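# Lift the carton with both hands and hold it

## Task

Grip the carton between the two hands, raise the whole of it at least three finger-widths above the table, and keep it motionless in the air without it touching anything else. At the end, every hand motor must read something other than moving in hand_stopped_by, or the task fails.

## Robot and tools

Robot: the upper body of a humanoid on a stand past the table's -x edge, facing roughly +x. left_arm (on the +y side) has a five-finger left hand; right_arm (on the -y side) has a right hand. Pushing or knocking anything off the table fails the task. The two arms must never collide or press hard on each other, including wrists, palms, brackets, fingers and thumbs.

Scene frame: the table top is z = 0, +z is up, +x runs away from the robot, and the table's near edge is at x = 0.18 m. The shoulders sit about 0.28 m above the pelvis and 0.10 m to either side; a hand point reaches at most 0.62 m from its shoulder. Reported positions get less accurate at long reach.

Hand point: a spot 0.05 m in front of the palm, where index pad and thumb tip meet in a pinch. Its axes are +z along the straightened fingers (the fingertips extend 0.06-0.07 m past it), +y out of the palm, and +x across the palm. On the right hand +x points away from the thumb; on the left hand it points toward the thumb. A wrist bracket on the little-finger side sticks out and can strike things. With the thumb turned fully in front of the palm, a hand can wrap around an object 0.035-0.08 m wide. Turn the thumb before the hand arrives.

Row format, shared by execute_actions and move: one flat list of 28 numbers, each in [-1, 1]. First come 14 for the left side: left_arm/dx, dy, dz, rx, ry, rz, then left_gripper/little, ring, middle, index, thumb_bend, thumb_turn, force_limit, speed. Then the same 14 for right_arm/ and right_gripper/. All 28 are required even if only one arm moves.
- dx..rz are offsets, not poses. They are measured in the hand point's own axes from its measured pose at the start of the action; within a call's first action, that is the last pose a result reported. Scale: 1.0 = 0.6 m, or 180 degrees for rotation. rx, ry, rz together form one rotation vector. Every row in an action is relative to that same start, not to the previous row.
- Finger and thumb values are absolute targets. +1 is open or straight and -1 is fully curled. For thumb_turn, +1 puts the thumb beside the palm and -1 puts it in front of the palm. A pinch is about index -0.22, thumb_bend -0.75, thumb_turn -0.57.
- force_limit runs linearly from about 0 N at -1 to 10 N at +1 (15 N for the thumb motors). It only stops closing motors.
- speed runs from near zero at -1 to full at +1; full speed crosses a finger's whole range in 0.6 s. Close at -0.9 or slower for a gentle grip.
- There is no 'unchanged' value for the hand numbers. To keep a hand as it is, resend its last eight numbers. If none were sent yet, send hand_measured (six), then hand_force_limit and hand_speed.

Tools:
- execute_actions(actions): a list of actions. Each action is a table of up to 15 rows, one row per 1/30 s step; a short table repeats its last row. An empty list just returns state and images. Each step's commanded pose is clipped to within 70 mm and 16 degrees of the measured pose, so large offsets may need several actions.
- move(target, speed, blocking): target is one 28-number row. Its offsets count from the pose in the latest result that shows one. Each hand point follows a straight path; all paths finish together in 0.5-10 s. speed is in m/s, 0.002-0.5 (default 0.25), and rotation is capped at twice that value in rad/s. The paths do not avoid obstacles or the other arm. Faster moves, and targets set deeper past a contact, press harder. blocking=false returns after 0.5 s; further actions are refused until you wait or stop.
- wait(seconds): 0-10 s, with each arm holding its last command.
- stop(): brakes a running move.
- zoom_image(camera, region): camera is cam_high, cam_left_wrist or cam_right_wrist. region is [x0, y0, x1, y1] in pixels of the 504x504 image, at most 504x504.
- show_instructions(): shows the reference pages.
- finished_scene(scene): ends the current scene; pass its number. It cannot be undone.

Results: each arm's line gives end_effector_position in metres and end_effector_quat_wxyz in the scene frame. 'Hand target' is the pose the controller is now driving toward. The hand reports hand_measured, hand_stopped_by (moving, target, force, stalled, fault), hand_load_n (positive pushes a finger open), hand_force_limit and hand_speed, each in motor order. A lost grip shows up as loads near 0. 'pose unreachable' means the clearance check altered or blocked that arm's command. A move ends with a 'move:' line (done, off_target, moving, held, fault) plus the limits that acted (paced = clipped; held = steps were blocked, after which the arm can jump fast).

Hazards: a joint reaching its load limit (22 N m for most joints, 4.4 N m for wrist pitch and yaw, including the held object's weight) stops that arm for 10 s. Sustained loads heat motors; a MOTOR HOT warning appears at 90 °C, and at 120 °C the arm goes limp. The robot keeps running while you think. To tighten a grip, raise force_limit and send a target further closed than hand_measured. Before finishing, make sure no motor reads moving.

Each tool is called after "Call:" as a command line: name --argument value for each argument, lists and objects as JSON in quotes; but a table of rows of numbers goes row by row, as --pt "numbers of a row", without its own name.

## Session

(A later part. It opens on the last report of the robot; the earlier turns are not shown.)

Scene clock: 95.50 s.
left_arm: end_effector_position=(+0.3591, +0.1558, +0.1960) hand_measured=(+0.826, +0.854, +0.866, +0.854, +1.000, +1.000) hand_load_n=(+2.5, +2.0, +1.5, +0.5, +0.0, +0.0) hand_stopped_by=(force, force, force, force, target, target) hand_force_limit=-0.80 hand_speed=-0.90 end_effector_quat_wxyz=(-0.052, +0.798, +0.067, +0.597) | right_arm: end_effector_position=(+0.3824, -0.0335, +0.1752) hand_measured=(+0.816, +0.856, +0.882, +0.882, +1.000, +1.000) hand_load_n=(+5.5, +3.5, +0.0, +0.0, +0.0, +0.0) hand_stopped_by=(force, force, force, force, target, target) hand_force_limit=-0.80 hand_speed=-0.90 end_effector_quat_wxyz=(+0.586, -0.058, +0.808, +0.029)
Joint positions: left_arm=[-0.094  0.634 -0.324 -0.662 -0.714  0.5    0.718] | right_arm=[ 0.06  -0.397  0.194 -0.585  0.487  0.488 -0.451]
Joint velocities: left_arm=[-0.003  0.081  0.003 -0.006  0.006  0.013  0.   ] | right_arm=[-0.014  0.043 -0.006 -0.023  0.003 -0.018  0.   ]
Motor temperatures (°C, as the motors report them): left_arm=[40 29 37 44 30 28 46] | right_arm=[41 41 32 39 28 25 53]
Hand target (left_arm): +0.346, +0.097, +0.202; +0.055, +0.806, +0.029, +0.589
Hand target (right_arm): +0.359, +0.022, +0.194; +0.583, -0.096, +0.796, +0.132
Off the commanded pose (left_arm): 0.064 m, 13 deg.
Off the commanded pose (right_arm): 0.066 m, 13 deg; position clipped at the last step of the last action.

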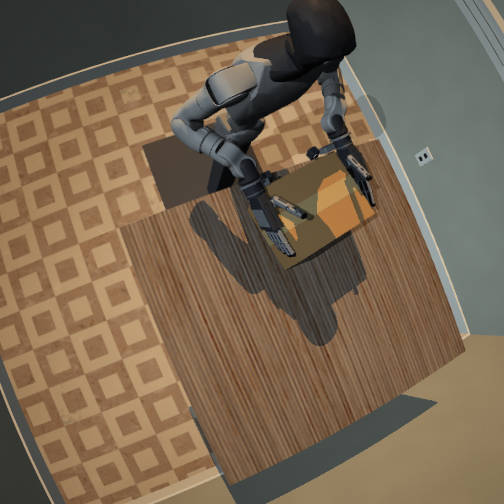

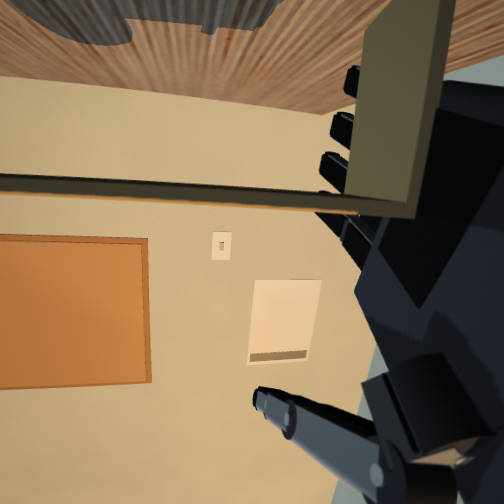

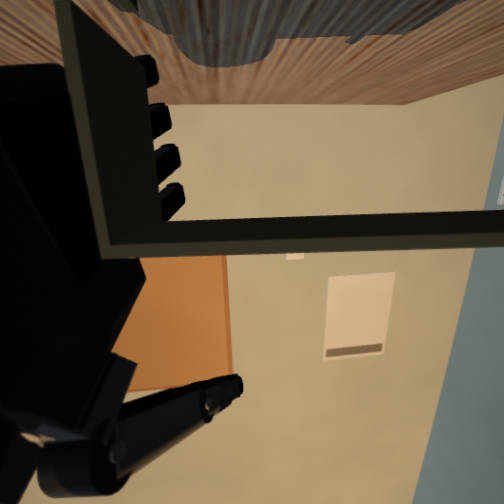

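Call:
execute_actions --actions '[[ [-0.005,0.1016,-0.0308,-0.0694,-0.0113,-0.0202,0.7,0.7,0.7,0.7,1,1,-0.8,-0.9, -0.0218,0.1039,-0.0254,-0.0672,-0.0064,0.0194,0.7,0.7,0.7,0.7,1,1,-0.8,-0.9], [-0.0046,0.102,-0.0309,-0.0694,-0.0113,-0.0201,0.7,0.7,0.7,0.7,1,1,-0.8,-0.9, -0.0222,0.1043,-0.0255,-0.0672,-0.0064,0.0189,0.7,0.7,0.7,0.7,1,1,-0.8,-0.9], [-0.0038,0.1024,-0.0312,-0.0695,-0.0113,-0.020,0.7,0.7,0.7,0.7,1,1,-0.8,-0.9, -0.023,0.1047,-0.0258,-0.0672,-0.0064,0.0184,0.7,0.7,0.7,0.7,1,1,-0.8,-0.9], [-0.0027,0.1028,-0.0315,-0.0696,-0.0113,-0.0199,0.7,0.7,0.7,0.7,1,1,-0.8,-0.9, -0.0241,0.1051,-0.0261,-0.0672,-0.0064,0.0179,0.7,0.7,0.7,0.7,1,1,-0.8,-0.9], [-0.0012,0.1032,-0.032,-0.0697,-0.0113,-0.0198,0.7,0.7,0.7,0.7,1,1,-0.8,-0.9, -0.0256,0.1055,-0.0266,-0.0672,-0.0064,0.0175,0.7,0.7,0.7,0.7,1,1,-0.8,-0.9], [0.0005,0.1033,-0.0325,-0.0698,-0.0113,-0.0198,0.7,0.7,0.7,0.7,1,1,-0.8,-0.9, -0.0273,0.1055,-0.0271,-0.0672,-0.0064,0.0175,0.7,0.7,0.7,0.7,1,1,-0.8,-0.9], [0.0023,0.1033,-0.0331,-0.0698,-0.0113,-0.0198,0.7,0.7,0.7,0.7,1,1,-0.8,-0.9, -0.0291,0.1055,-0.0277,-0.0673,-0.0064,0.0175,0.7,0.7,0.7,0.7,1,1,-0.8,-0.9], [0.0041,0.1033,-0.0337,-0.0699,-0.0113,-0.0198,0.7,0.7,0.7,0.7,1,1,-0.8,-0.9, -0.0309,0.1055,-0.0283,-0.0673,-0.0064,0.0175,0.7,0.7,0.7,0.7,1,1,-0.8,-0.9], [0.0059,0.1033,-0.0342,-0.0699,-0.0113,-0.0198,0.7,0.7,0.7,0.7,1,1,-0.8,-0.9, -0.0327,0.1055,-0.0288,-0.0674,-0.0064,0.0175,0.7,0.7,0.7,0.7,1,1,-0.8,-0.9], [0.0077,0.1033,-0.0348,-0.070,-0.0113,-0.0198,0.7,0.7,0.7,0.7,1,1,-0.8,-0.9, -0.0345,0.1055,-0.0294,-0.0674,-0.0064,0.0175,0.7,0.7,0.7,0.7,1,1,-0.8,-0.9], [0.0095,0.1033,-0.0354,-0.070,-0.0113,-0.0198,0.7,0.7,0.7,0.7,1,1,-0.8,-0.9, -0.0363,0.1055,-0.030,-0.0675,-0.0064,0.0175,0.7,0.7,0.7,0.7,1,1,-0.8,-0.9], [0.0112,0.1033,-0.0359,-0.0701,-0.0113,-0.0198,0.7,0.7,0.7,0.7,1,1,-0.8,-0.9, -0.038,0.1055,-0.0305,-0.0675,-0.0064,0.0175,0.7,0.7,0.7,0.7,1,1,-0.8,-0.9], [0.0126,0.1033,-0.0364,-0.0701,-0.0113,-0.0198,0.7,0.7,0.7,0.7,1,1,-0.8,-0.9, -0.0394,0.1055,-0.031,-0.0675,-0.0064,0.0175,0.7,0.7,0.7,0.7,1,1,-0.8,-0.9], [0.0135,0.1033,-0.0367,-0.0701,-0.0113,-0.0198,0.7,0.7,0.7,0.7,1,1,-0.8,-0.9, -0.0403,0.1055,-0.0313,-0.0675,-0.0064,0.0175,0.7,0.7,0.7,0.7,1,1,-0.8,-0.9], [0.014,0.1033,-0.0368,-0.0701,-0.0113,-0.0198,0.7,0.7,0.7,0.7,1,1,-0.8,-0.9, -0.0408,0.1055,-0.0314,-0.0675,-0.0064,0.0175,0.7,0.7,0.7,0.7,1,1,-0.8,-0.9] ]]'

Call:
wait --seconds 0.3

Scene clock: 97.23 s.
left_arm: end_effector_position=(+0.3568, +0.1539, +0.1903) hand_measured=(+0.826, +0.854, +0.866, +0.854, +1.000, +1.000) hand_load_n=(+1.5, +2.0, +2.5, +0.5, +0.0, +0.0) hand_stopped_by=(force, force, force, force, target, target) hand_force_limit=-0.80 hand_speed=-0.90 end_effector_quat_wxyz=(-0.057, +0.811, +0.060, +0.579) | right_arm: end_effector_position=(+0.3778, -0.0339, +0.1650) hand_measured=(+0.816, +0.854, +0.882, +0.882, +1.000, +1.000) hand_load_n=(+0.0, +1.5, +1.5, +3.5, +0.0, +0.0) hand_stopped_by=(force, force, force, force, target, target) hand_force_limit=-0.80 hand_speed=-0.90 end_effector_quat_wxyz=(+0.564, -0.072, +0.822, +0.024)
Joint positions: left_arm=[-0.112  0.653 -0.324 -0.688 -0.77   0.566  0.763] | right_arm=[ 0.06  -0.426  0.189 -0.605  0.522  0.554 -0.461]
Joint velocities: left_arm=[-0.04   0.026  0.018 -0.097 -0.155  0.131  0.123] | right_arm=[-0.005 -0.044 -0.049 -0.094  0.081  0.103 -0.021]
Motor temperatures (°C, as the motors report them): left_arm=[39 29 37 44 30 28 47] | right_arm=[41 41 33 40 28 25 55]
Hand target (left_arm): +0.346, +0.096, +0.213; +0.055, +0.806, +0.026, +0.589
Hand target (right_arm): +0.360, +0.019, +0.202; +0.583, -0.101, +0.795, +0.131
Off the commanded pose (left_arm): 0.066 m, 14 deg.
Off the commanded pose (right_arm): 0.074 m, 13 deg; position clipped at the last step of the last action.

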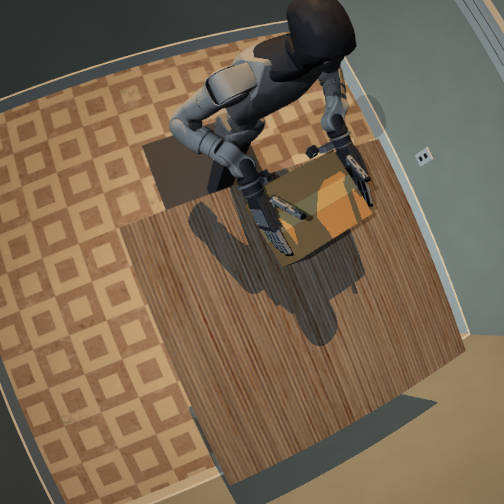

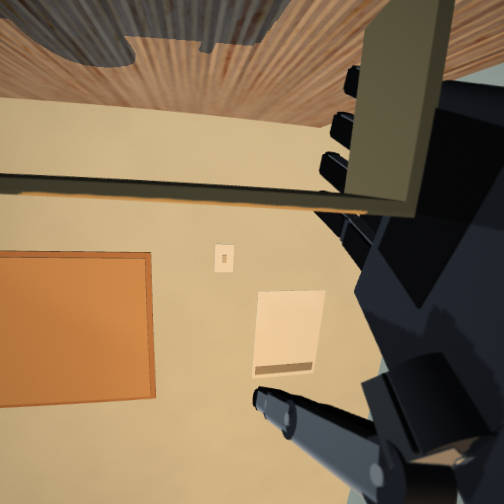

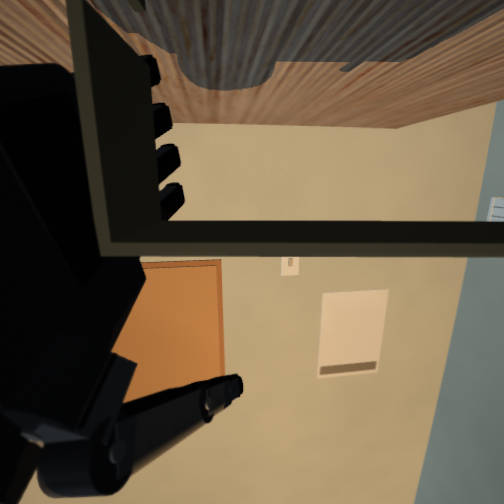

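Scene clock: 97.53 s.
left_arm: end_effector_position=(+0.3606, +0.1550, +0.2090) hand_measured=(+0.826, +0.854, +0.866, +0.854, +1.000, +1.000) hand_load_n=(+3.5, +3.0, +2.5, +0.5, +0.0, +0.0) hand_stopped_by=(force, force, force, force, target, target) hand_force_limit=-0.80 hand_speed=-0.90 end_effector_quat_wxyz=(-0.051, +0.796, +0.069, +0.599) | right_arm: end_effector_position=(+0.3845, -0.0334, +0.1887) hand_measured=(+0.816, +0.856, +0.882, +0.882, +1.000, +1.000) hand_load_n=(+6.5, +4.5, +0.5, +0.0, +0.0, +0.0) hand_stopped_by=(force, force, force, force, target, target) hand_force_limit=-0.80 hand_speed=-0.90 end_effector_quat_wxyz=(+0.592, -0.061, +0.803, +0.032)
Joint positions: left_arm=[-0.129  0.652 -0.308 -0.71  -0.781  0.55   0.774] | right_arm=[ 0.04  -0.424  0.171 -0.633  0.53   0.531 -0.469]
Joint velocities: left_arm=[ 0.005  0.005  0.    -0.005  0.008  0.005  0.   ] | right_arm=[0.003 0.002 0.003 0.006 0.003 0.006 0.   ]
Motor temperatures (°C, as the motors report them): left_arm=[39 29 37 44 30 28 48] | right_arm=[42 41 33 40 28 26 56]
Hand target (left_arm): +0.346, +0.096, +0.213; +0.055, +0.806, +0.026, +0.589
Hand target (right_arm): +0.360, +0.019, +0.202; +0.583, -0.101, +0.795, +0.131
Off the commanded pose (left_arm): 0.064 m, 13 deg.
Off the commanded pose (right_arm): 0.067 m, 12 deg; position clipped at the last step of the last action.
wait: 0.30 s; no rest

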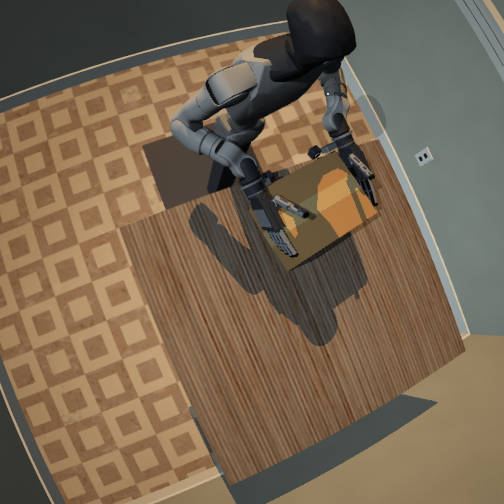

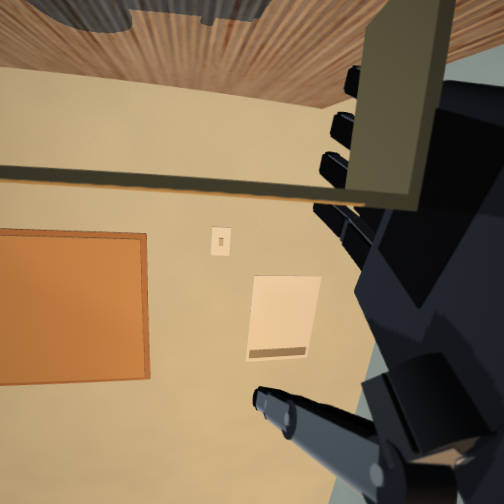

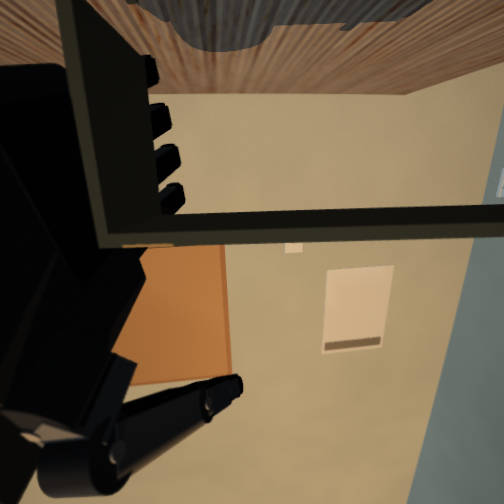

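Call:
wait --seconds 0

Scene clock: 97.63 s.
left_arm: end_effector_position=(+0.3605, +0.1550, +0.2088) hand_measured=(+0.826, +0.854, +0.866, +0.854, +1.000, +1.000) hand_load_n=(+3.5, +3.0, +2.5, +0.5, +0.0, +0.0) hand_stopped_by=(force, force, force, force, target, target) hand_force_limit=-0.80 hand_speed=-0.90 end_effector_quat_wxyz=(-0.051, +0.796, +0.069, +0.599) | right_arm: end_effector_position=(+0.3843, -0.0334, +0.1884) hand_measured=(+0.816, +0.856, +0.882, +0.882, +1.000, +1.000) hand_load_n=(+6.5, +4.5, +0.5, +0.0, +0.0, +0.0) hand_stopped_by=(force, force, force, force, target, target) hand_force_limit=-0.80 hand_speed=-0.90 end_effector_quat_wxyz=(+0.591, -0.061, +0.803, +0.032)
Joint positions: left_arm=[-0.129  0.652 -0.308 -0.71  -0.781  0.55   0.774] | right_arm=[ 0.04  -0.424  0.172 -0.633  0.53   0.531 -0.469]
Joint velocities: left_arm=[ 0.018 -0.002  0.017  0.003 -0.002  0.     0.   ] | right_arm=[ 0.003  0.009  0.    -0.009  0.002  0.     0.   ]
Motor temperatures (°C, as the motors report them): left_arm=[39 29 37 44 30 28 48] | right_arm=[42 41 33 40 28 26 56]
Hand target (left_arm): +0.346, +0.096, +0.213; +0.055, +0.806, +0.026, +0.589
Hand target (right_arm): +0.360, +0.019, +0.202; +0.583, -0.101, +0.795, +0.131
Off the commanded pose (left_arm): 0.064 m, 13 deg.
Off the commanded pose (right_arm): 0.067 m, 12 deg; position clipped at the last step of the last action.

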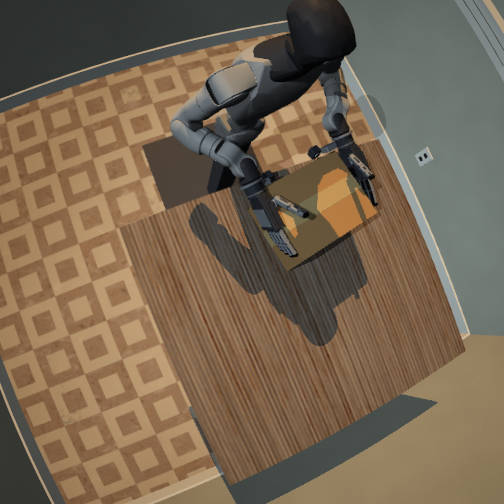

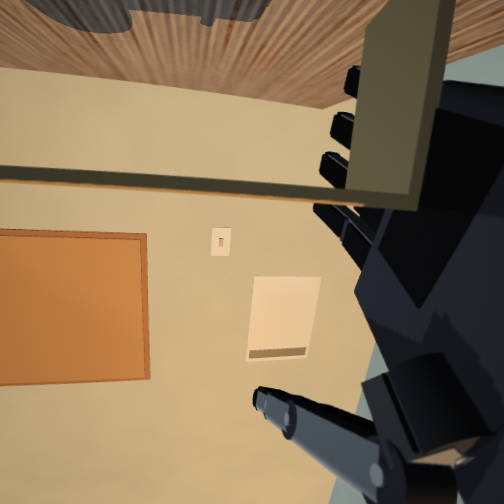

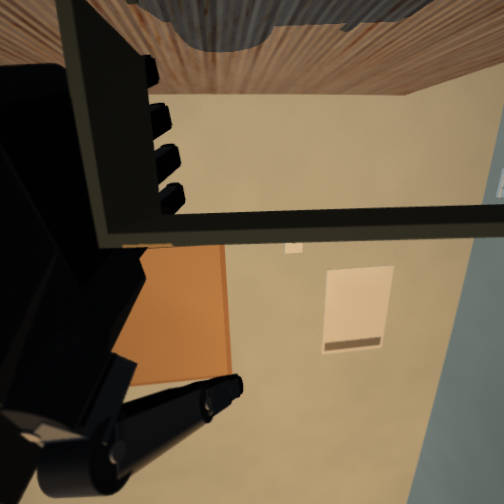

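Call:
execute_actions --actions '[[ [-0.011,0.102,-0.030,-0.069,-0.014,-0.018,0.7,0.7,0.7,0.7,1,1,-0.8,-0.9, -0.008,0.098,-0.025,-0.063,0.002,0.017,0.7,0.7,0.7,0.7,1,1,-0.8,-0.9], [-0.015,0.101,-0.029,-0.068,-0.016,-0.018,0.7,0.7,0.7,0.7,1,1,-0.8,-0.9, -0.002,0.097,-0.023,-0.062,0.005,0.017,0.7,0.7,0.7,0.7,1,1,-0.8,-0.9], [-0.019,0.099,-0.027,-0.067,-0.018,-0.017,0.7,0.7,0.7,0.7,1,1,-0.8,-0.9, 0.004,0.095,-0.020,-0.061,0.008,0.016,0.7,0.7,0.7,0.7,1,1,-0.8,-0.9], [-0.023,0.096,-0.025,-0.065,-0.020,-0.016,0.7,0.7,0.7,0.7,1,1,-0.8,-0.9, 0.010,0.092,-0.017,-0.059,0.011,0.015,0.7,0.7,0.7,0.7,1,1,-0.8,-0.9], [-0.027,0.092,-0.023,-0.062,-0.022,-0.015,0.7,0.7,0.7,0.7,1,1,-0.8,-0.9, 0.016,0.088,-0.014,-0.057,0.014,0.014,0.7,0.7,0.7,0.7,1,1,-0.8,-0.9], [-0.030,0.086,-0.020,-0.058,-0.024,-0.013,0.7,0.7,0.7,0.7,1,1,-0.8,-0.9, 0.021,0.082,-0.011,-0.053,0.016,0.013,0.7,0.7,0.7,0.7,1,1,-0.8,-0.9], [-0.032,0.078,-0.017,-0.052,-0.025,-0.011,0.7,0.7,0.7,0.7,1,1,-0.8,-0.9, 0.025,0.075,-0.008,-0.048,0.017,0.012,0.7,0.7,0.7,0.7,1,1,-0.8,-0.9], [-0.033,0.068,-0.014,-0.045,-0.025,-0.009,0.92,0.92,0.92,0.92,1,1,-0.8,-0.7, 0.028,0.065,-0.006,-0.042,0.017,0.010,0.92,0.92,0.92,0.92,1,1,-0.8,-0.7], [-0.033,0.056,-0.011,-0.037,-0.024,-0.007,0.92,0.92,0.92,0.92,1,1,-0.8,-0.7, 0.029,0.054,-0.004,-0.035,0.016,0.008,0.92,0.92,0.92,0.92,1,1,-0.8,-0.7], [-0.033,0.044,-0.008,-0.029,-0.023,-0.004,0.92,0.92,0.92,0.92,1,1,-0.8,-0.7, 0.029,0.043,-0.002,-0.028,0.015,0.006,0.92,0.92,0.92,0.92,1,1,-0.8,-0.7], [-0.033,0.032,-0.005,-0.021,-0.022,-0.001,0.92,0.92,0.92,0.92,1,1,-0.8,-0.7, 0.030,0.031,0.000,-0.021,0.014,0.004,0.92,0.92,0.92,0.92,1,1,-0.8,-0.7], [-0.034,0.019,-0.002,-0.013,-0.022,0.002,0.92,0.92,0.92,0.92,1,1,-0.8,-0.7, 0.031,0.019,0.002,-0.014,0.013,0.002,0.92,0.92,0.92,0.92,1,1,-0.8,-0.7], [-0.036,0.006,0.001,-0.005,-0.021,0.005,0.92,0.92,0.92,0.92,1,1,-0.8,-0.7, 0.033,0.008,0.003,-0.007,0.012,0.000,0.92,0.92,0.92,0.92,1,1,-0.8,-0.7], [-0.040,-0.006,0.003,0.001,-0.021,0.007,0.92,0.92,0.92,0.92,1,1,-0.8,-0.7, 0.036,-0.002,0.004,-0.002,0.0115,-0.002,0.92,0.92,0.92,0.92,1,1,-0.8,-0.7], [-0.0445,-0.014,0.003,0.002,-0.021,0.0075,0.92,0.92,0.92,0.92,1,1,-0.8,-0.7, 0.039,-0.008,0.004,-0.0017,0.0114,-0.0022,0.92,0.92,0.92,0.92,1,1,-0.8,-0.7] ]]'

Call:
wait --seconds 0.35

Scene clock: 100.03 s.
left_arm: end_effector_position=(+0.3593, +0.1552, +0.1961) hand_measured=(+0.908, +0.920, +0.920, +0.920, +1.000, +1.000) hand_load_n=(+0.0, +0.0, +0.0, +0.0, +0.0, +0.0) hand_stopped_by=(moving, moving, moving, moving, target, target) hand_force_limit=-0.80 hand_speed=-0.70 end_effector_quat_wxyz=(-0.052, +0.808, +0.068, +0.583) | right_arm: end_effector_position=(+0.3844, -0.0344, +0.1761) hand_measured=(+0.896, +0.920, +0.920, +0.920, +1.000, +1.000) hand_load_n=(+0.0, +0.0, +0.0, +0.0, +0.0, +0.0) hand_stopped_by=(moving, moving, moving, moving, target, target) hand_force_limit=-0.80 hand_speed=-0.70 end_effector_quat_wxyz=(+0.584, -0.058, +0.809, +0.036)
Joint positions: left_arm=[-0.126  0.662 -0.323 -0.686 -0.798  0.548  0.779] | right_arm=[ 0.047 -0.428  0.191 -0.573  0.532  0.474 -0.455]
Joint velocities: left_arm=[ 0.186  0.141  0.081 -0.037  0.005 -0.311 -0.261] | right_arm=[ 0.097 -0.051  0.021  0.008 -0.081 -0.406  0.159]
Motor temperatures (°C, as the motors report them): left_arm=[40 29 37 45 30 28 50] | right_arm=[42 41 32 41 28 27 59]
Hand target (left_arm): +0.354, +0.162, +0.183; -0.059, +0.816, +0.063, +0.571
Hand target (right_arm): +0.381, -0.040, +0.166; +0.576, -0.066, +0.814, +0.030
Off the commanded pose (left_arm): 0.016 m, 2 deg.
Off the commanded pose (right_arm): 0.012 m, 2 deg.

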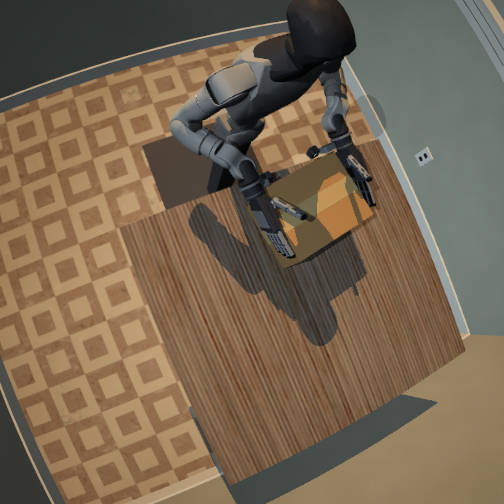

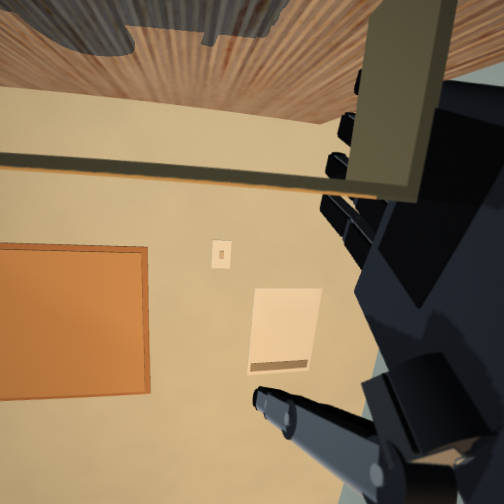

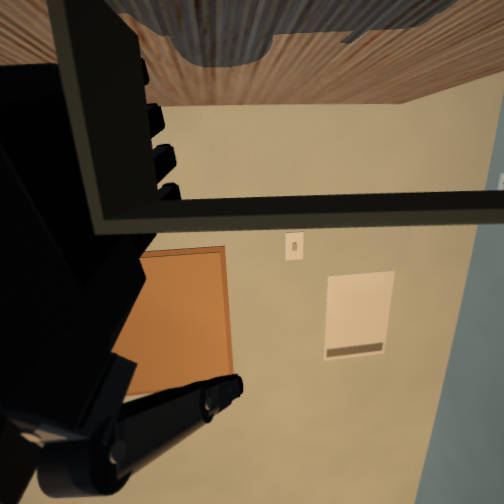

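Scene clock: 100.40 s.
left_arm: end_effector_position=(+0.3529, +0.1614, +0.1809) hand_measured=(+0.920, +0.920, +0.920, +0.920, +1.000, +1.000) hand_load_n=(+0.0, +0.0, +0.0, +0.0, +0.0, +0.0) hand_stopped_by=(target, target, target, target, target, target) hand_force_limit=-0.80 hand_speed=-0.70 end_effector_quat_wxyz=(-0.057, +0.819, +0.064, +0.568) | right_arm: end_effector_position=(+0.3804, -0.0395, +0.1645) hand_measured=(+0.920, +0.920, +0.920, +0.920, +1.000, +1.000) hand_load_n=(+0.0, +0.0, +0.0, +0.0, +0.0, +0.0) hand_stopped_by=(target, target, target, target, target, target) hand_force_limit=-0.80 hand_speed=-0.70 end_effector_quat_wxyz=(+0.574, -0.064, +0.816, +0.031)
Joint positions: left_arm=[-0.082  0.686 -0.317 -0.671 -0.796  0.532  0.753] | right_arm=[ 0.074 -0.442  0.191 -0.551  0.526  0.455 -0.434]
Joint velocities: left_arm=[-0.006  0.006 -0.003  0.003  0.005  0.     0.   ] | right_arm=[-0.003 -0.018 -0.012 -0.003  0.005  0.     0.   ]
Motor temperatures (°C, as the motors report them): left_arm=[40 29 37 45 30 28 49] | right_arm=[42 41 32 41 28 27 58]
Hand target (left_arm): +0.354, +0.162, +0.183; -0.059, +0.816, +0.063, +0.571
Hand target (right_arm): +0.381, -0.040, +0.166; +0.576, -0.066, +0.814, +0.030
Off the commanded pose (left_arm): 0.002 m, 1 deg.
Off the commanded pose (right_arm): 0.001 m, 1 deg.
wait: 0.37 s; at rest by 0.33 s

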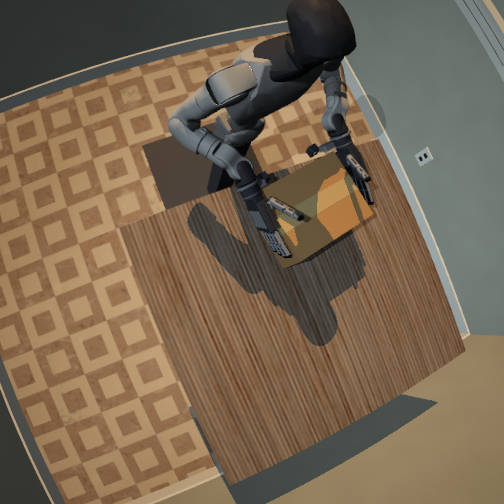

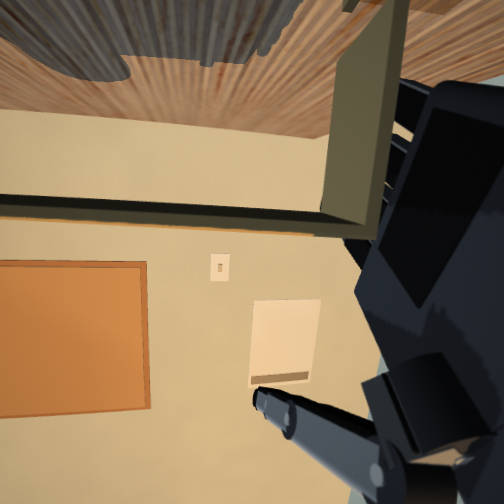

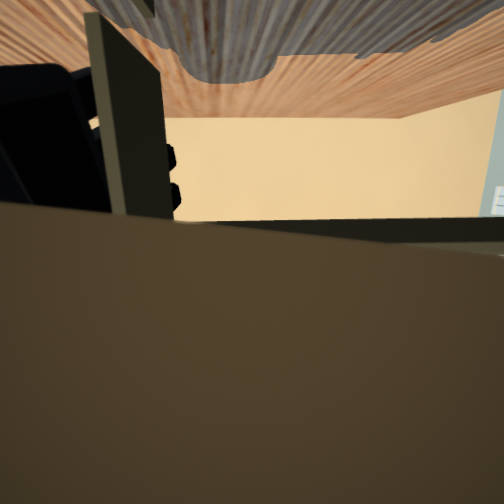

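Call:
zoom_image --camera "cam_high" --region '[200, 100, 400, 290]'

Region (200, 100, 400, 290) of cam_high's 504x504 image, scaled by 2.520, with more detail than that image has; it fills the top 479 rows of this view, and the rest is white.

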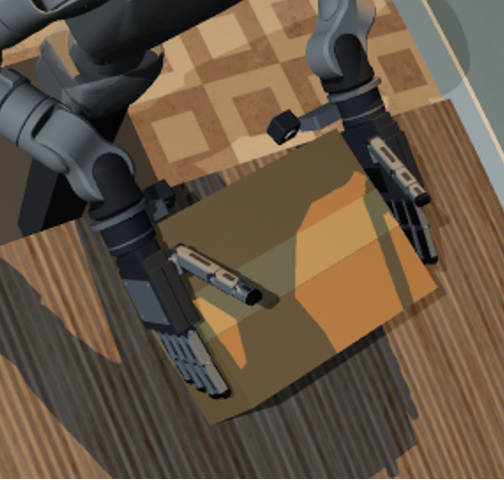

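Call:
move --target '[0.015,-0.002,0.048,0,0.002,0,0.92,0.92,0.92,0.92,1,1,-0.8,-0.7, -0.021,0,0.051,0,-0.002,0,0.92,0.92,0.92,0.92,1,1,-0.8,-0.7]' --speed 0.06

Call:
zoom_image --camera "cam_high" --region '[200, 100, 400, 290]'

Scene clock: 101.67 s.
left_arm: end_effector_position=(+0.3816, +0.1681, +0.1808) hand_measured=(+0.920, +0.920, +0.920, +0.920, +1.000, +1.000) hand_load_n=(+0.0, +0.0, +0.0, +0.0, +0.0, +0.0) hand_stopped_by=(target, target, target, target, target, target) hand_force_limit=-0.80 hand_speed=-0.70 end_effector_quat_wxyz=(-0.058, +0.816, +0.065, +0.572) | right_arm: end_effector_position=(+0.4112, -0.0340, +0.1653) hand_measured=(+0.920, +0.920, +0.920, +0.920, +1.000, +1.000) hand_load_n=(+0.0, +0.0, +0.0, +0.0, +0.0, +0.0) hand_stopped_by=(target, target, target, target, target, target) hand_force_limit=-0.80 hand_speed=-0.70 end_effector_quat_wxyz=(+0.576, -0.065, +0.815, +0.032)
Joint positions: left_arm=[-0.216  0.663 -0.315 -0.524 -0.809  0.534  0.705] | right_arm=[-0.086 -0.429  0.177 -0.422  0.551  0.492 -0.422]
Joint velocities: left_arm=[ 0.011  0.    -0.009  0.005 -0.008  0.     0.   ] | right_arm=[-0.009  0.014  0.015 -0.002 -0.006  0.     0.   ]
Motor temperatures (°C, as the motors report them): left_arm=[39 29 37 44 30 28 47] | right_arm=[41 41 32 41 28 26 55]
Hand target (left_arm): +0.382, +0.169, +0.180; -0.058, +0.816, +0.067, +0.571
Hand target (right_arm): +0.413, -0.034, +0.166; +0.576, -0.062, +0.814, +0.033
Off the commanded pose (left_arm): 0.002 m, 0 deg.
Off the commanded pose (right_arm): 0.002 m, 0 deg.
move: done

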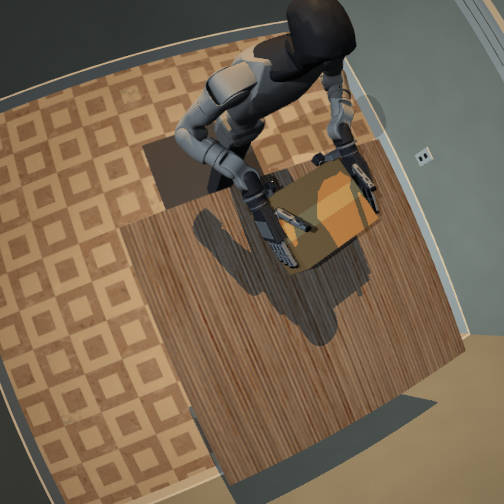

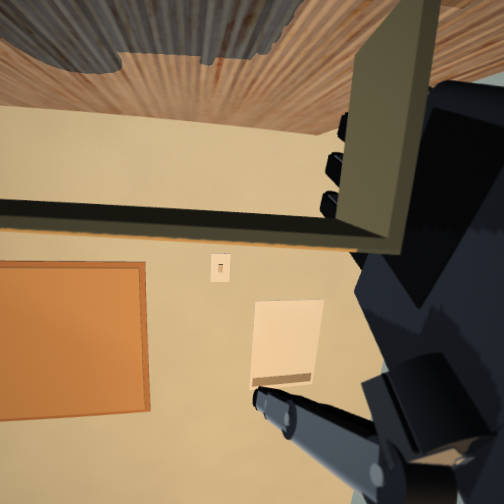

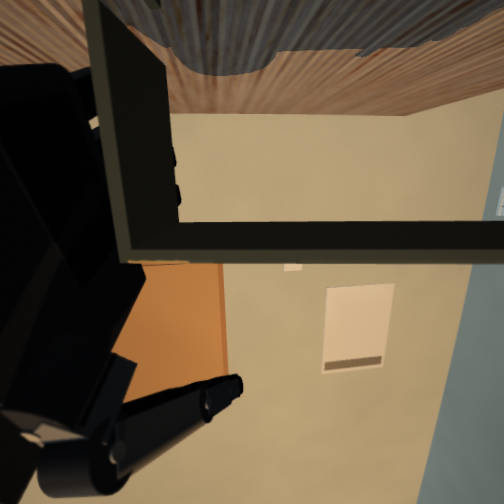

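Region (200, 100, 400, 290) of cam_high's 504x504 image, scaled by 2.520, with more detail than that image has; it fills the top 479 rows of this view, and the rest is white.

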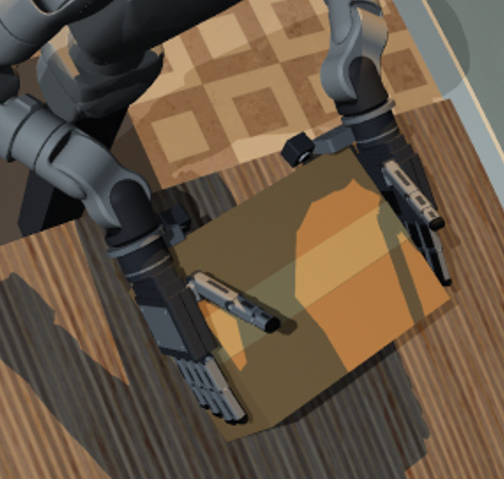

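Call:
execute_actions --actions '[[ [-0.001,0.001,0,0,0,0,0.92,0.92,0.92,0.92,1,1,-0.75,-0.9, 0,0.003,0,0,0,0,0.92,0.92,0.92,0.92,1,1,-0.75,-0.9], [-0.002,0.002,0.001,0,0,0,0.92,0.92,0.92,0.92,1,1,-0.75,-0.9, 0,0.007,0,0,0,0,0.92,0.92,0.92,0.92,1,1,-0.75,-0.9], [-0.002,0.003,0.001,0,0,0,0.92,0.92,0.92,0.92,1,1,-0.75,-0.9, 0,0.011,0,0,0,0,0.92,0.92,0.92,0.92,1,1,-0.75,-0.9], [-0.002,0.005,0.001,0,0,0,0.92,0.92,0.92,0.92,1,1,-0.75,-0.9, 0,0.014,0,0,0,0,0.92,0.92,0.92,0.92,1,1,-0.75,-0.9], [-0.003,0.0145,-0.0014,-0.0063,-0.001,-0.0018,0.92,0.92,0.92,0.92,1,1,-0.75,-0.9, 0.0005,0.0233,-0.0014,-0.0057,0.0006,0.0016,0.92,0.92,0.92,0.92,1,1,-0.75,-0.9], [-0.004,0.024,-0.0037,-0.0125,-0.002,-0.0036,0.92,0.92,0.92,0.92,1,1,-0.75,-0.9, 0.001,0.0325,-0.0027,-0.0115,0.0013,0.0033,0.92,0.92,0.92,0.92,1,1,-0.75,-0.9], [-0.005,0.0336,-0.0061,-0.0188,-0.0027,-0.0055,0.92,0.92,0.92,0.92,1,1,-0.75,-0.9, 0.0016,0.0418,-0.0041,-0.0172,0.0019,0.0049,0.92,0.92,0.92,0.92,1,1,-0.75,-0.9], [-0.006,0.0432,-0.0085,-0.0251,-0.0036,-0.0073,0.92,0.92,0.92,0.92,1,1,-0.75,-0.9, 0.0022,0.051,-0.0055,-0.0229,0.0025,0.0065,0.92,0.92,0.92,0.92,1,1,-0.75,-0.9], [-0.007,0.0527,-0.0108,-0.0314,-0.0045,-0.0091,0.92,0.92,0.92,0.92,1,1,-0.75,-0.9, 0.0027,0.0604,-0.0068,-0.0286,0.0032,0.0082,0.92,0.92,0.92,0.92,1,1,-0.75,-0.9], [-0.008,0.0623,-0.0132,-0.0376,-0.0055,-0.0109,0.92,0.92,0.92,0.92,1,1,-0.75,-0.9, 0.0033,0.0696,-0.0082,-0.0344,0.0038,0.0098,0.92,0.92,0.92,0.92,1,1,-0.75,-0.9], [-0.009,0.0718,-0.0155,-0.0439,-0.0064,-0.0127,0.92,0.92,0.92,0.92,1,1,-0.75,-0.9, 0.0038,0.0789,-0.0095,-0.0401,0.0045,0.0115,0.92,0.92,0.92,0.92,1,1,-0.75,-0.9], [-0.010,0.0814,-0.0179,-0.0502,-0.0073,-0.0145,0.7,0.7,0.7,0.7,1,1,-0.75,-0.9, 0.0044,0.0882,-0.0109,-0.0458,0.0051,0.0131,0.7,0.7,0.7,0.7,1,1,-0.75,-0.9], [-0.011,0.0909,-0.0203,-0.0565,-0.0082,-0.0164,0.7,0.7,0.7,0.7,1,1,-0.75,-0.9, 0.0049,0.0975,-0.0123,-0.0515,0.0057,0.0147,0.7,0.7,0.7,0.7,1,1,-0.75,-0.9], [-0.012,0.1005,-0.0226,-0.0627,-0.0091,-0.0182,0.7,0.7,0.7,0.7,1,1,-0.75,-0.9, 0.0055,0.1067,-0.0136,-0.0573,0.0064,0.0164,0.7,0.7,0.7,0.7,1,1,-0.75,-0.9], [-0.013,0.110,-0.025,-0.069,-0.010,-0.020,0.7,0.7,0.7,0.7,1,1,-0.75,-0.9, 0.006,0.116,-0.015,-0.063,0.007,0.018,0.7,0.7,0.7,0.7,1,1,-0.75,-0.9] ]]'

Call:
wait --seconds 0.55

Scene clock: 103.10 s.
left_arm: end_effector_position=(+0.3837, +0.1654, +0.1795) hand_measured=(+0.914, +0.914, +0.914, +0.914, +1.000, +1.000) hand_load_n=(+0.0, +0.0, +0.0, +0.0, +0.0, +0.0) hand_stopped_by=(moving, moving, moving, moving, target, target) hand_force_limit=-0.75 hand_speed=-0.90 end_effector_quat_wxyz=(-0.054, +0.814, +0.069, +0.574) | right_arm: end_effector_position=(+0.4108, -0.0244, +0.1659) hand_measured=(+0.916, +0.916, +0.916, +0.916, +1.000, +1.000) hand_load_n=(+0.0, +0.0, +0.0, +0.0, +0.0, +0.0) hand_stopped_by=(moving, moving, moving, moving, target, target) hand_force_limit=-0.75 hand_speed=-0.90 end_effector_quat_wxyz=(+0.578, -0.067, +0.813, +0.036)
Joint positions: left_arm=[-0.224  0.65  -0.336 -0.503 -0.798  0.507  0.707] | right_arm=[-0.104 -0.414  0.209 -0.416  0.54   0.485 -0.441]
Joint velocities: left_arm=[-0.011  0.003 -0.023  0.069 -0.003 -0.107 -0.013] | right_arm=[-0.029  0.     0.011  0.054 -0.005 -0.068  0.031]
Motor temperatures (°C, as the motors report them): left_arm=[39 29 37 44 30 28 45] | right_arm=[41 41 32 40 28 26 52]
Hand target (left_arm): +0.371, +0.105, +0.181; +0.049, +0.824, +0.031, +0.564
Hand target (right_arm): +0.387, +0.029, +0.166; +0.556, -0.100, +0.816, +0.127
Off the commanded pose (left_arm): 0.066 m, 13 deg.
Off the commanded pose (right_arm): 0.061 m, 11 deg.

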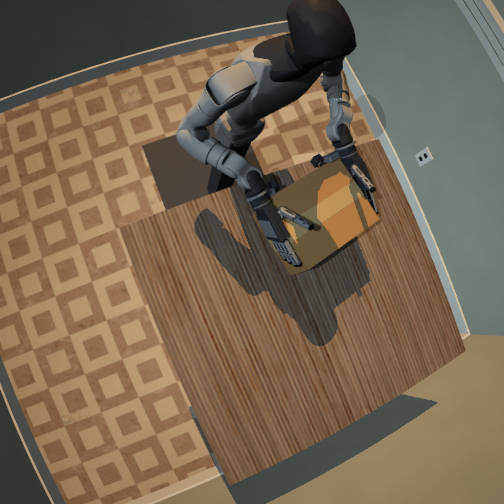

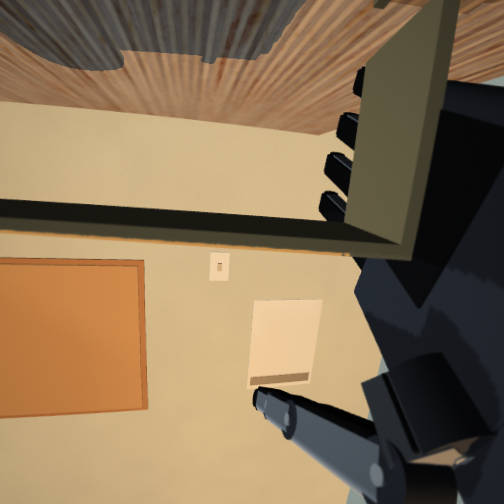

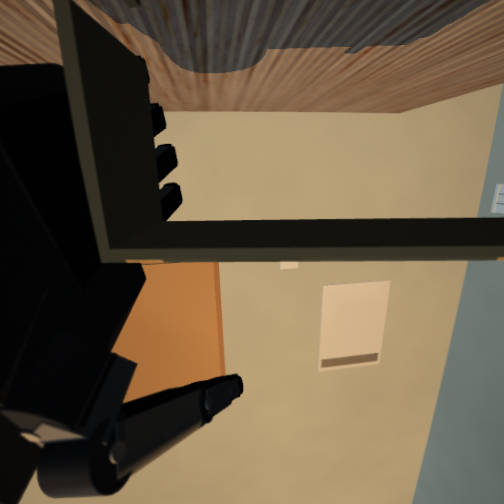

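Scene clock: 103.67 s.
left_arm: end_effector_position=(+0.3843, +0.1660, +0.1795) hand_measured=(+0.860, +0.888, +0.900, +0.894, +1.000, +1.000) hand_load_n=(+2.0, +1.5, +2.0, +1.0, +0.0, +0.0) hand_stopped_by=(force, force, force, force, target, target) hand_force_limit=-0.75 hand_speed=-0.90 end_effector_quat_wxyz=(-0.055, +0.813, +0.070, +0.575) | right_arm: end_effector_position=(+0.4115, -0.0239, +0.1660) hand_measured=(+0.820, +0.838, +0.860, +0.854, +1.000, +1.000) hand_load_n=(+0.0, +2.5, +1.5, +2.5, +0.0, +0.0) hand_stopped_by=(moving, force, force, force, target, target) hand_force_limit=-0.75 hand_speed=-0.90 end_effector_quat_wxyz=(+0.579, -0.067, +0.812, +0.037)
Joint positions: left_arm=[-0.225  0.65  -0.339 -0.497 -0.796  0.5    0.707] | right_arm=[-0.107 -0.414  0.211 -0.41   0.541  0.48  -0.44 ]
Joint velocities: left_arm=[0.    0.003 0.002 0.006 0.    0.    0.   ] | right_arm=[-0.002  0.006 -0.003  0.     0.008  0.     0.   ]
Motor temperatures (°C, as the motors report them): left_arm=[39 29 37 44 30 28 46] | right_arm=[41 41 32 40 28 26 53]
Hand target (left_arm): +0.371, +0.105, +0.181; +0.049, +0.824, +0.031, +0.564
Hand target (right_arm): +0.387, +0.029, +0.166; +0.556, -0.100, +0.816, +0.127
Off the commanded pose (left_arm): 0.066 m, 13 deg.
Off the commanded pose (right_arm): 0.061 m, 11 deg.
wait: 0.57 s; no rest

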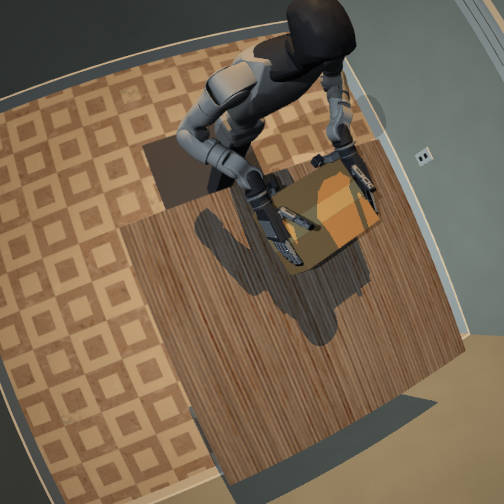

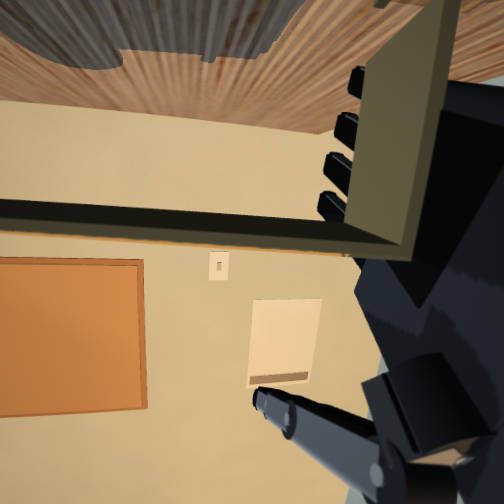

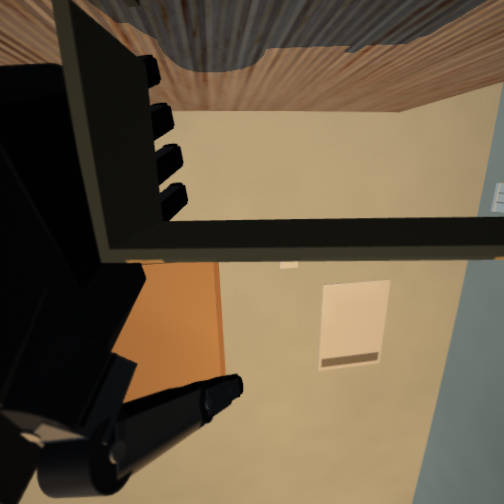

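Call:
execute_actions --actions '[[ [-0.009,0.1057,-0.0302,-0.069,-0.0103,-0.0167,0.7,0.7,0.7,0.7,1,1,-0.75,-0.9, 0.0038,0.0994,-0.0172,-0.0598,0.0073,0.018,0.7,0.7,0.7,0.7,1,1,-0.75,-0.9], [-0.0044,0.1057,-0.031,-0.0691,-0.0078,-0.0171,0.7,0.7,0.7,0.7,1,1,-0.75,-0.9, -0.0008,0.0994,-0.0182,-0.0599,0.0049,0.0183,0.7,0.7,0.7,0.7,1,1,-0.75,-0.9], [0.0001,0.1057,-0.0317,-0.0693,-0.0054,-0.0176,0.7,0.7,0.7,0.7,1,1,-0.75,-0.9, -0.0055,0.0994,-0.0191,-0.06,0.0024,0.0186,0.7,0.7,0.7,0.7,1,1,-0.75,-0.9], [0.0047,0.1057,-0.0337,-0.0695,-0.0019,-0.018,0.7,0.7,0.7,0.7,1,1,-0.75,-0.9, -0.0104,0.0994,-0.0212,-0.0601,-0.0011,0.0188,0.7,0.7,0.7,0.7,1,1,-0.75,-0.9], [0.0094,0.1057,-0.0363,-0.0697,0.002,-0.0182,0.7,0.7,0.7,0.7,1,1,-0.75,-0.9, -0.0154,0.0994,-0.0239,-0.0602,-0.005,0.019,0.7,0.7,0.7,0.7,1,1,-0.75,-0.9], [0.0142,0.1057,-0.0396,-0.0699,0.0066,-0.0185,0.7,0.7,0.7,0.7,1,1,-0.75,-0.9, -0.0206,0.0994,-0.0271,-0.0603,-0.0096,0.0191,0.7,0.7,0.7,0.7,1,1,-0.75,-0.9], [0.0145,0.1057,-0.0424,-0.07,0.0089,-0.0182,0.7,0.7,0.7,0.7,1,1,-0.75,-0.9, -0.0211,0.0994,-0.0297,-0.0604,-0.0119,0.0189,0.7,0.7,0.7,0.7,1,1,-0.75,-0.9], [0.0149,0.1057,-0.0455,-0.0701,0.0114,-0.018,0.7,0.7,0.7,0.7,1,1,-0.75,-0.9, -0.0217,0.0994,-0.0325,-0.0605,-0.0144,0.0186,0.7,0.7,0.7,0.7,1,1,-0.75,-0.9], [0.0152,0.1057,-0.0486,-0.0701,0.014,-0.0177,0.7,0.7,0.7,0.7,1,1,-0.75,-0.9, -0.0223,0.0994,-0.0353,-0.0605,-0.017,0.0184,0.7,0.7,0.7,0.7,1,1,-0.75,-0.9], [0.0155,0.1057,-0.0517,-0.0702,0.0165,-0.0174,0.7,0.7,0.7,0.7,1,1,-0.75,-0.9, -0.0229,0.0994,-0.0382,-0.0606,-0.0195,0.0181,0.7,0.7,0.7,0.7,1,1,-0.75,-0.9], [0.0159,0.1057,-0.0548,-0.0703,0.0191,-0.0171,0.7,0.7,0.7,0.7,1,1,-0.75,-0.9, -0.0235,0.0994,-0.041,-0.0607,-0.0221,0.0179,0.7,0.7,0.7,0.7,1,1,-0.75,-0.9], [0.0162,0.1057,-0.0579,-0.0703,0.0216,-0.0168,0.7,0.7,0.7,0.7,1,1,-0.75,-0.9, -0.0241,0.0994,-0.0439,-0.0607,-0.0246,0.0177,0.7,0.7,0.7,0.7,1,1,-0.75,-0.9], [0.0165,0.1057,-0.0607,-0.0704,0.0239,-0.0166,0.7,0.7,0.7,0.7,1,1,-0.75,-0.9, -0.0247,0.0994,-0.0464,-0.0608,-0.0269,0.0174,0.7,0.7,0.7,0.7,1,1,-0.75,-0.9], [0.0168,0.1057,-0.0631,-0.0705,0.026,-0.0164,0.7,0.7,0.7,0.7,1,1,-0.75,-0.9, -0.0251,0.0994,-0.0487,-0.0609,-0.029,0.0172,0.7,0.7,0.7,0.7,1,1,-0.75,-0.9], [0.017,0.1057,-0.065,-0.0705,0.0275,-0.0162,0.7,0.7,0.7,0.7,1,1,-0.75,-0.9, -0.0255,0.0994,-0.0504,-0.0609,-0.0305,0.0171,0.7,0.7,0.7,0.7,1,1,-0.75,-0.9] ]]'

Call:
wait --seconds 0.3

Scene clock: 105.23 s.
left_arm: end_effector_position=(+0.3743, +0.1632, +0.1863) hand_measured=(+0.860, +0.888, +0.900, +0.894, +1.000, +1.000) hand_load_n=(+1.5, +1.5, +1.5, +1.0, +0.0, +0.0) hand_stopped_by=(force, force, force, force, target, target) hand_force_limit=-0.75 hand_speed=-0.90 end_effector_quat_wxyz=(-0.059, +0.794, +0.065, +0.602) | right_arm: end_effector_position=(+0.4028, -0.0263, +0.1729) hand_measured=(+0.804, +0.838, +0.860, +0.854, +1.000, +1.000) hand_load_n=(+1.5, +2.5, +1.5, +2.0, +0.0, +0.0) hand_stopped_by=(force, force, force, force, target, target) hand_force_limit=-0.75 hand_speed=-0.90 end_effector_quat_wxyz=(+0.602, -0.064, +0.795, +0.038)
Joint positions: left_arm=[-0.162  0.67  -0.381 -0.522 -0.716  0.39   0.701] | right_arm=[-0.046 -0.421  0.237 -0.421  0.497  0.369 -0.433]
Joint velocities: left_arm=[ 0.219  0.06  -0.137 -0.101  0.267 -0.362 -0.003] | right_arm=[ 0.233 -0.031  0.092 -0.037 -0.17  -0.42   0.018]
Motor temperatures (°C, as the motors report them): left_arm=[39 29 37 44 30 27 47] | right_arm=[41 41 32 40 28 26 53]
Hand target (left_arm): +0.360, +0.102, +0.203; +0.047, +0.787, +0.025, +0.614
Hand target (right_arm): +0.378, +0.026, +0.190; +0.606, -0.097, +0.779, +0.132
Off the commanded pose (left_arm): 0.068 m, 13 deg.
Off the commanded pose (right_arm): 0.065 m, 12 deg.

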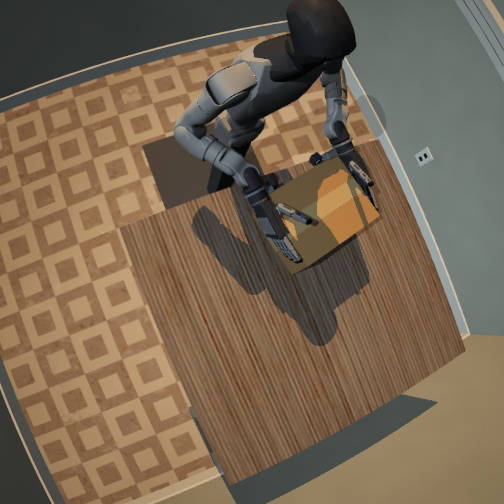

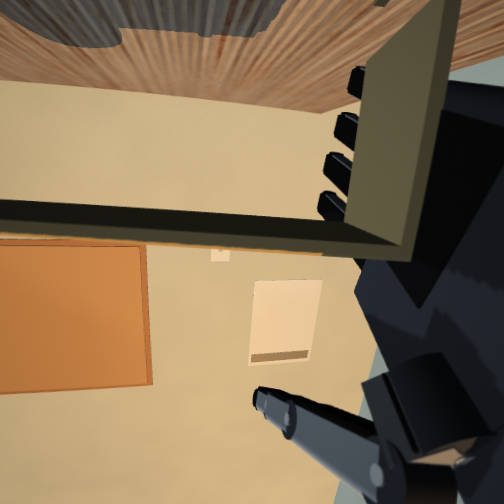

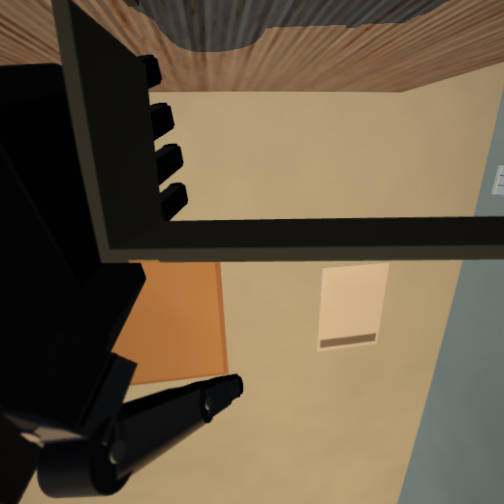

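Scene clock: 105.53 s.
left_arm: end_effector_position=(+0.3718, +0.1625, +0.1878) hand_measured=(+0.860, +0.888, +0.900, +0.894, +1.000, +1.000) hand_load_n=(+1.5, +1.5, +2.0, +1.0, +0.0, +0.0) hand_stopped_by=(force, force, force, force, target, target) hand_force_limit=-0.75 hand_speed=-0.90 end_effector_quat_wxyz=(-0.060, +0.790, +0.064, +0.607) | right_arm: end_effector_position=(+0.4006, -0.0268, +0.1745) hand_measured=(+0.804, +0.838, +0.860, +0.854, +1.000, +1.000) hand_load_n=(+1.5, +2.5, +1.5, +2.0, +0.0, +0.0) hand_stopped_by=(force, force, force, force, target, target) hand_force_limit=-0.75 hand_speed=-0.90 end_effector_quat_wxyz=(+0.607, -0.063, +0.791, +0.039)
Joint positions: left_arm=[-0.149  0.675 -0.39  -0.528 -0.7    0.366  0.701] | right_arm=[-0.032 -0.423  0.243 -0.423  0.487  0.343 -0.433]
Joint velocities: left_arm=[ 0.009 -0.003 -0.008 -0.002  0.     0.     0.   ] | right_arm=[ 0.     0.009 -0.002  0.005  0.002  0.     0.   ]
Motor temperatures (°C, as the motors report them): left_arm=[39 29 37 44 30 27 48] | right_arm=[41 41 32 40 28 26 54]
Hand target (left_arm): +0.360, +0.102, +0.203; +0.047, +0.787, +0.025, +0.614
Hand target (right_arm): +0.378, +0.026, +0.190; +0.606, -0.097, +0.779, +0.132
Off the commanded pose (left_arm): 0.067 m, 13 deg.
Off the commanded pose (right_arm): 0.064 m, 12 deg.
wait: 0.30 s; at rest by 0.20 s

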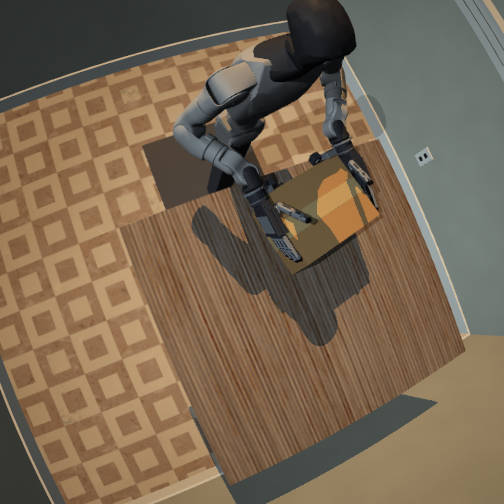

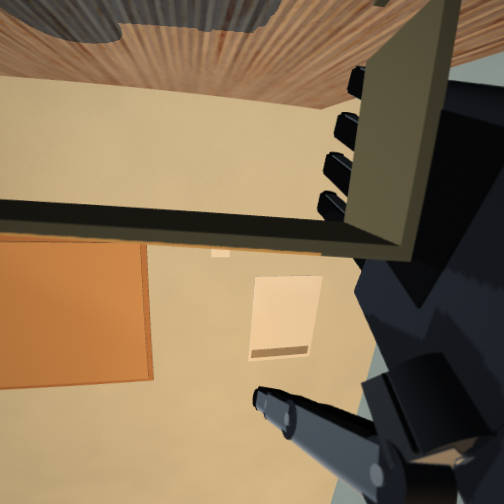

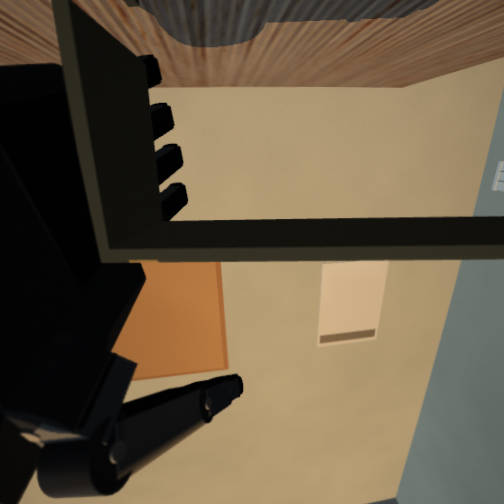

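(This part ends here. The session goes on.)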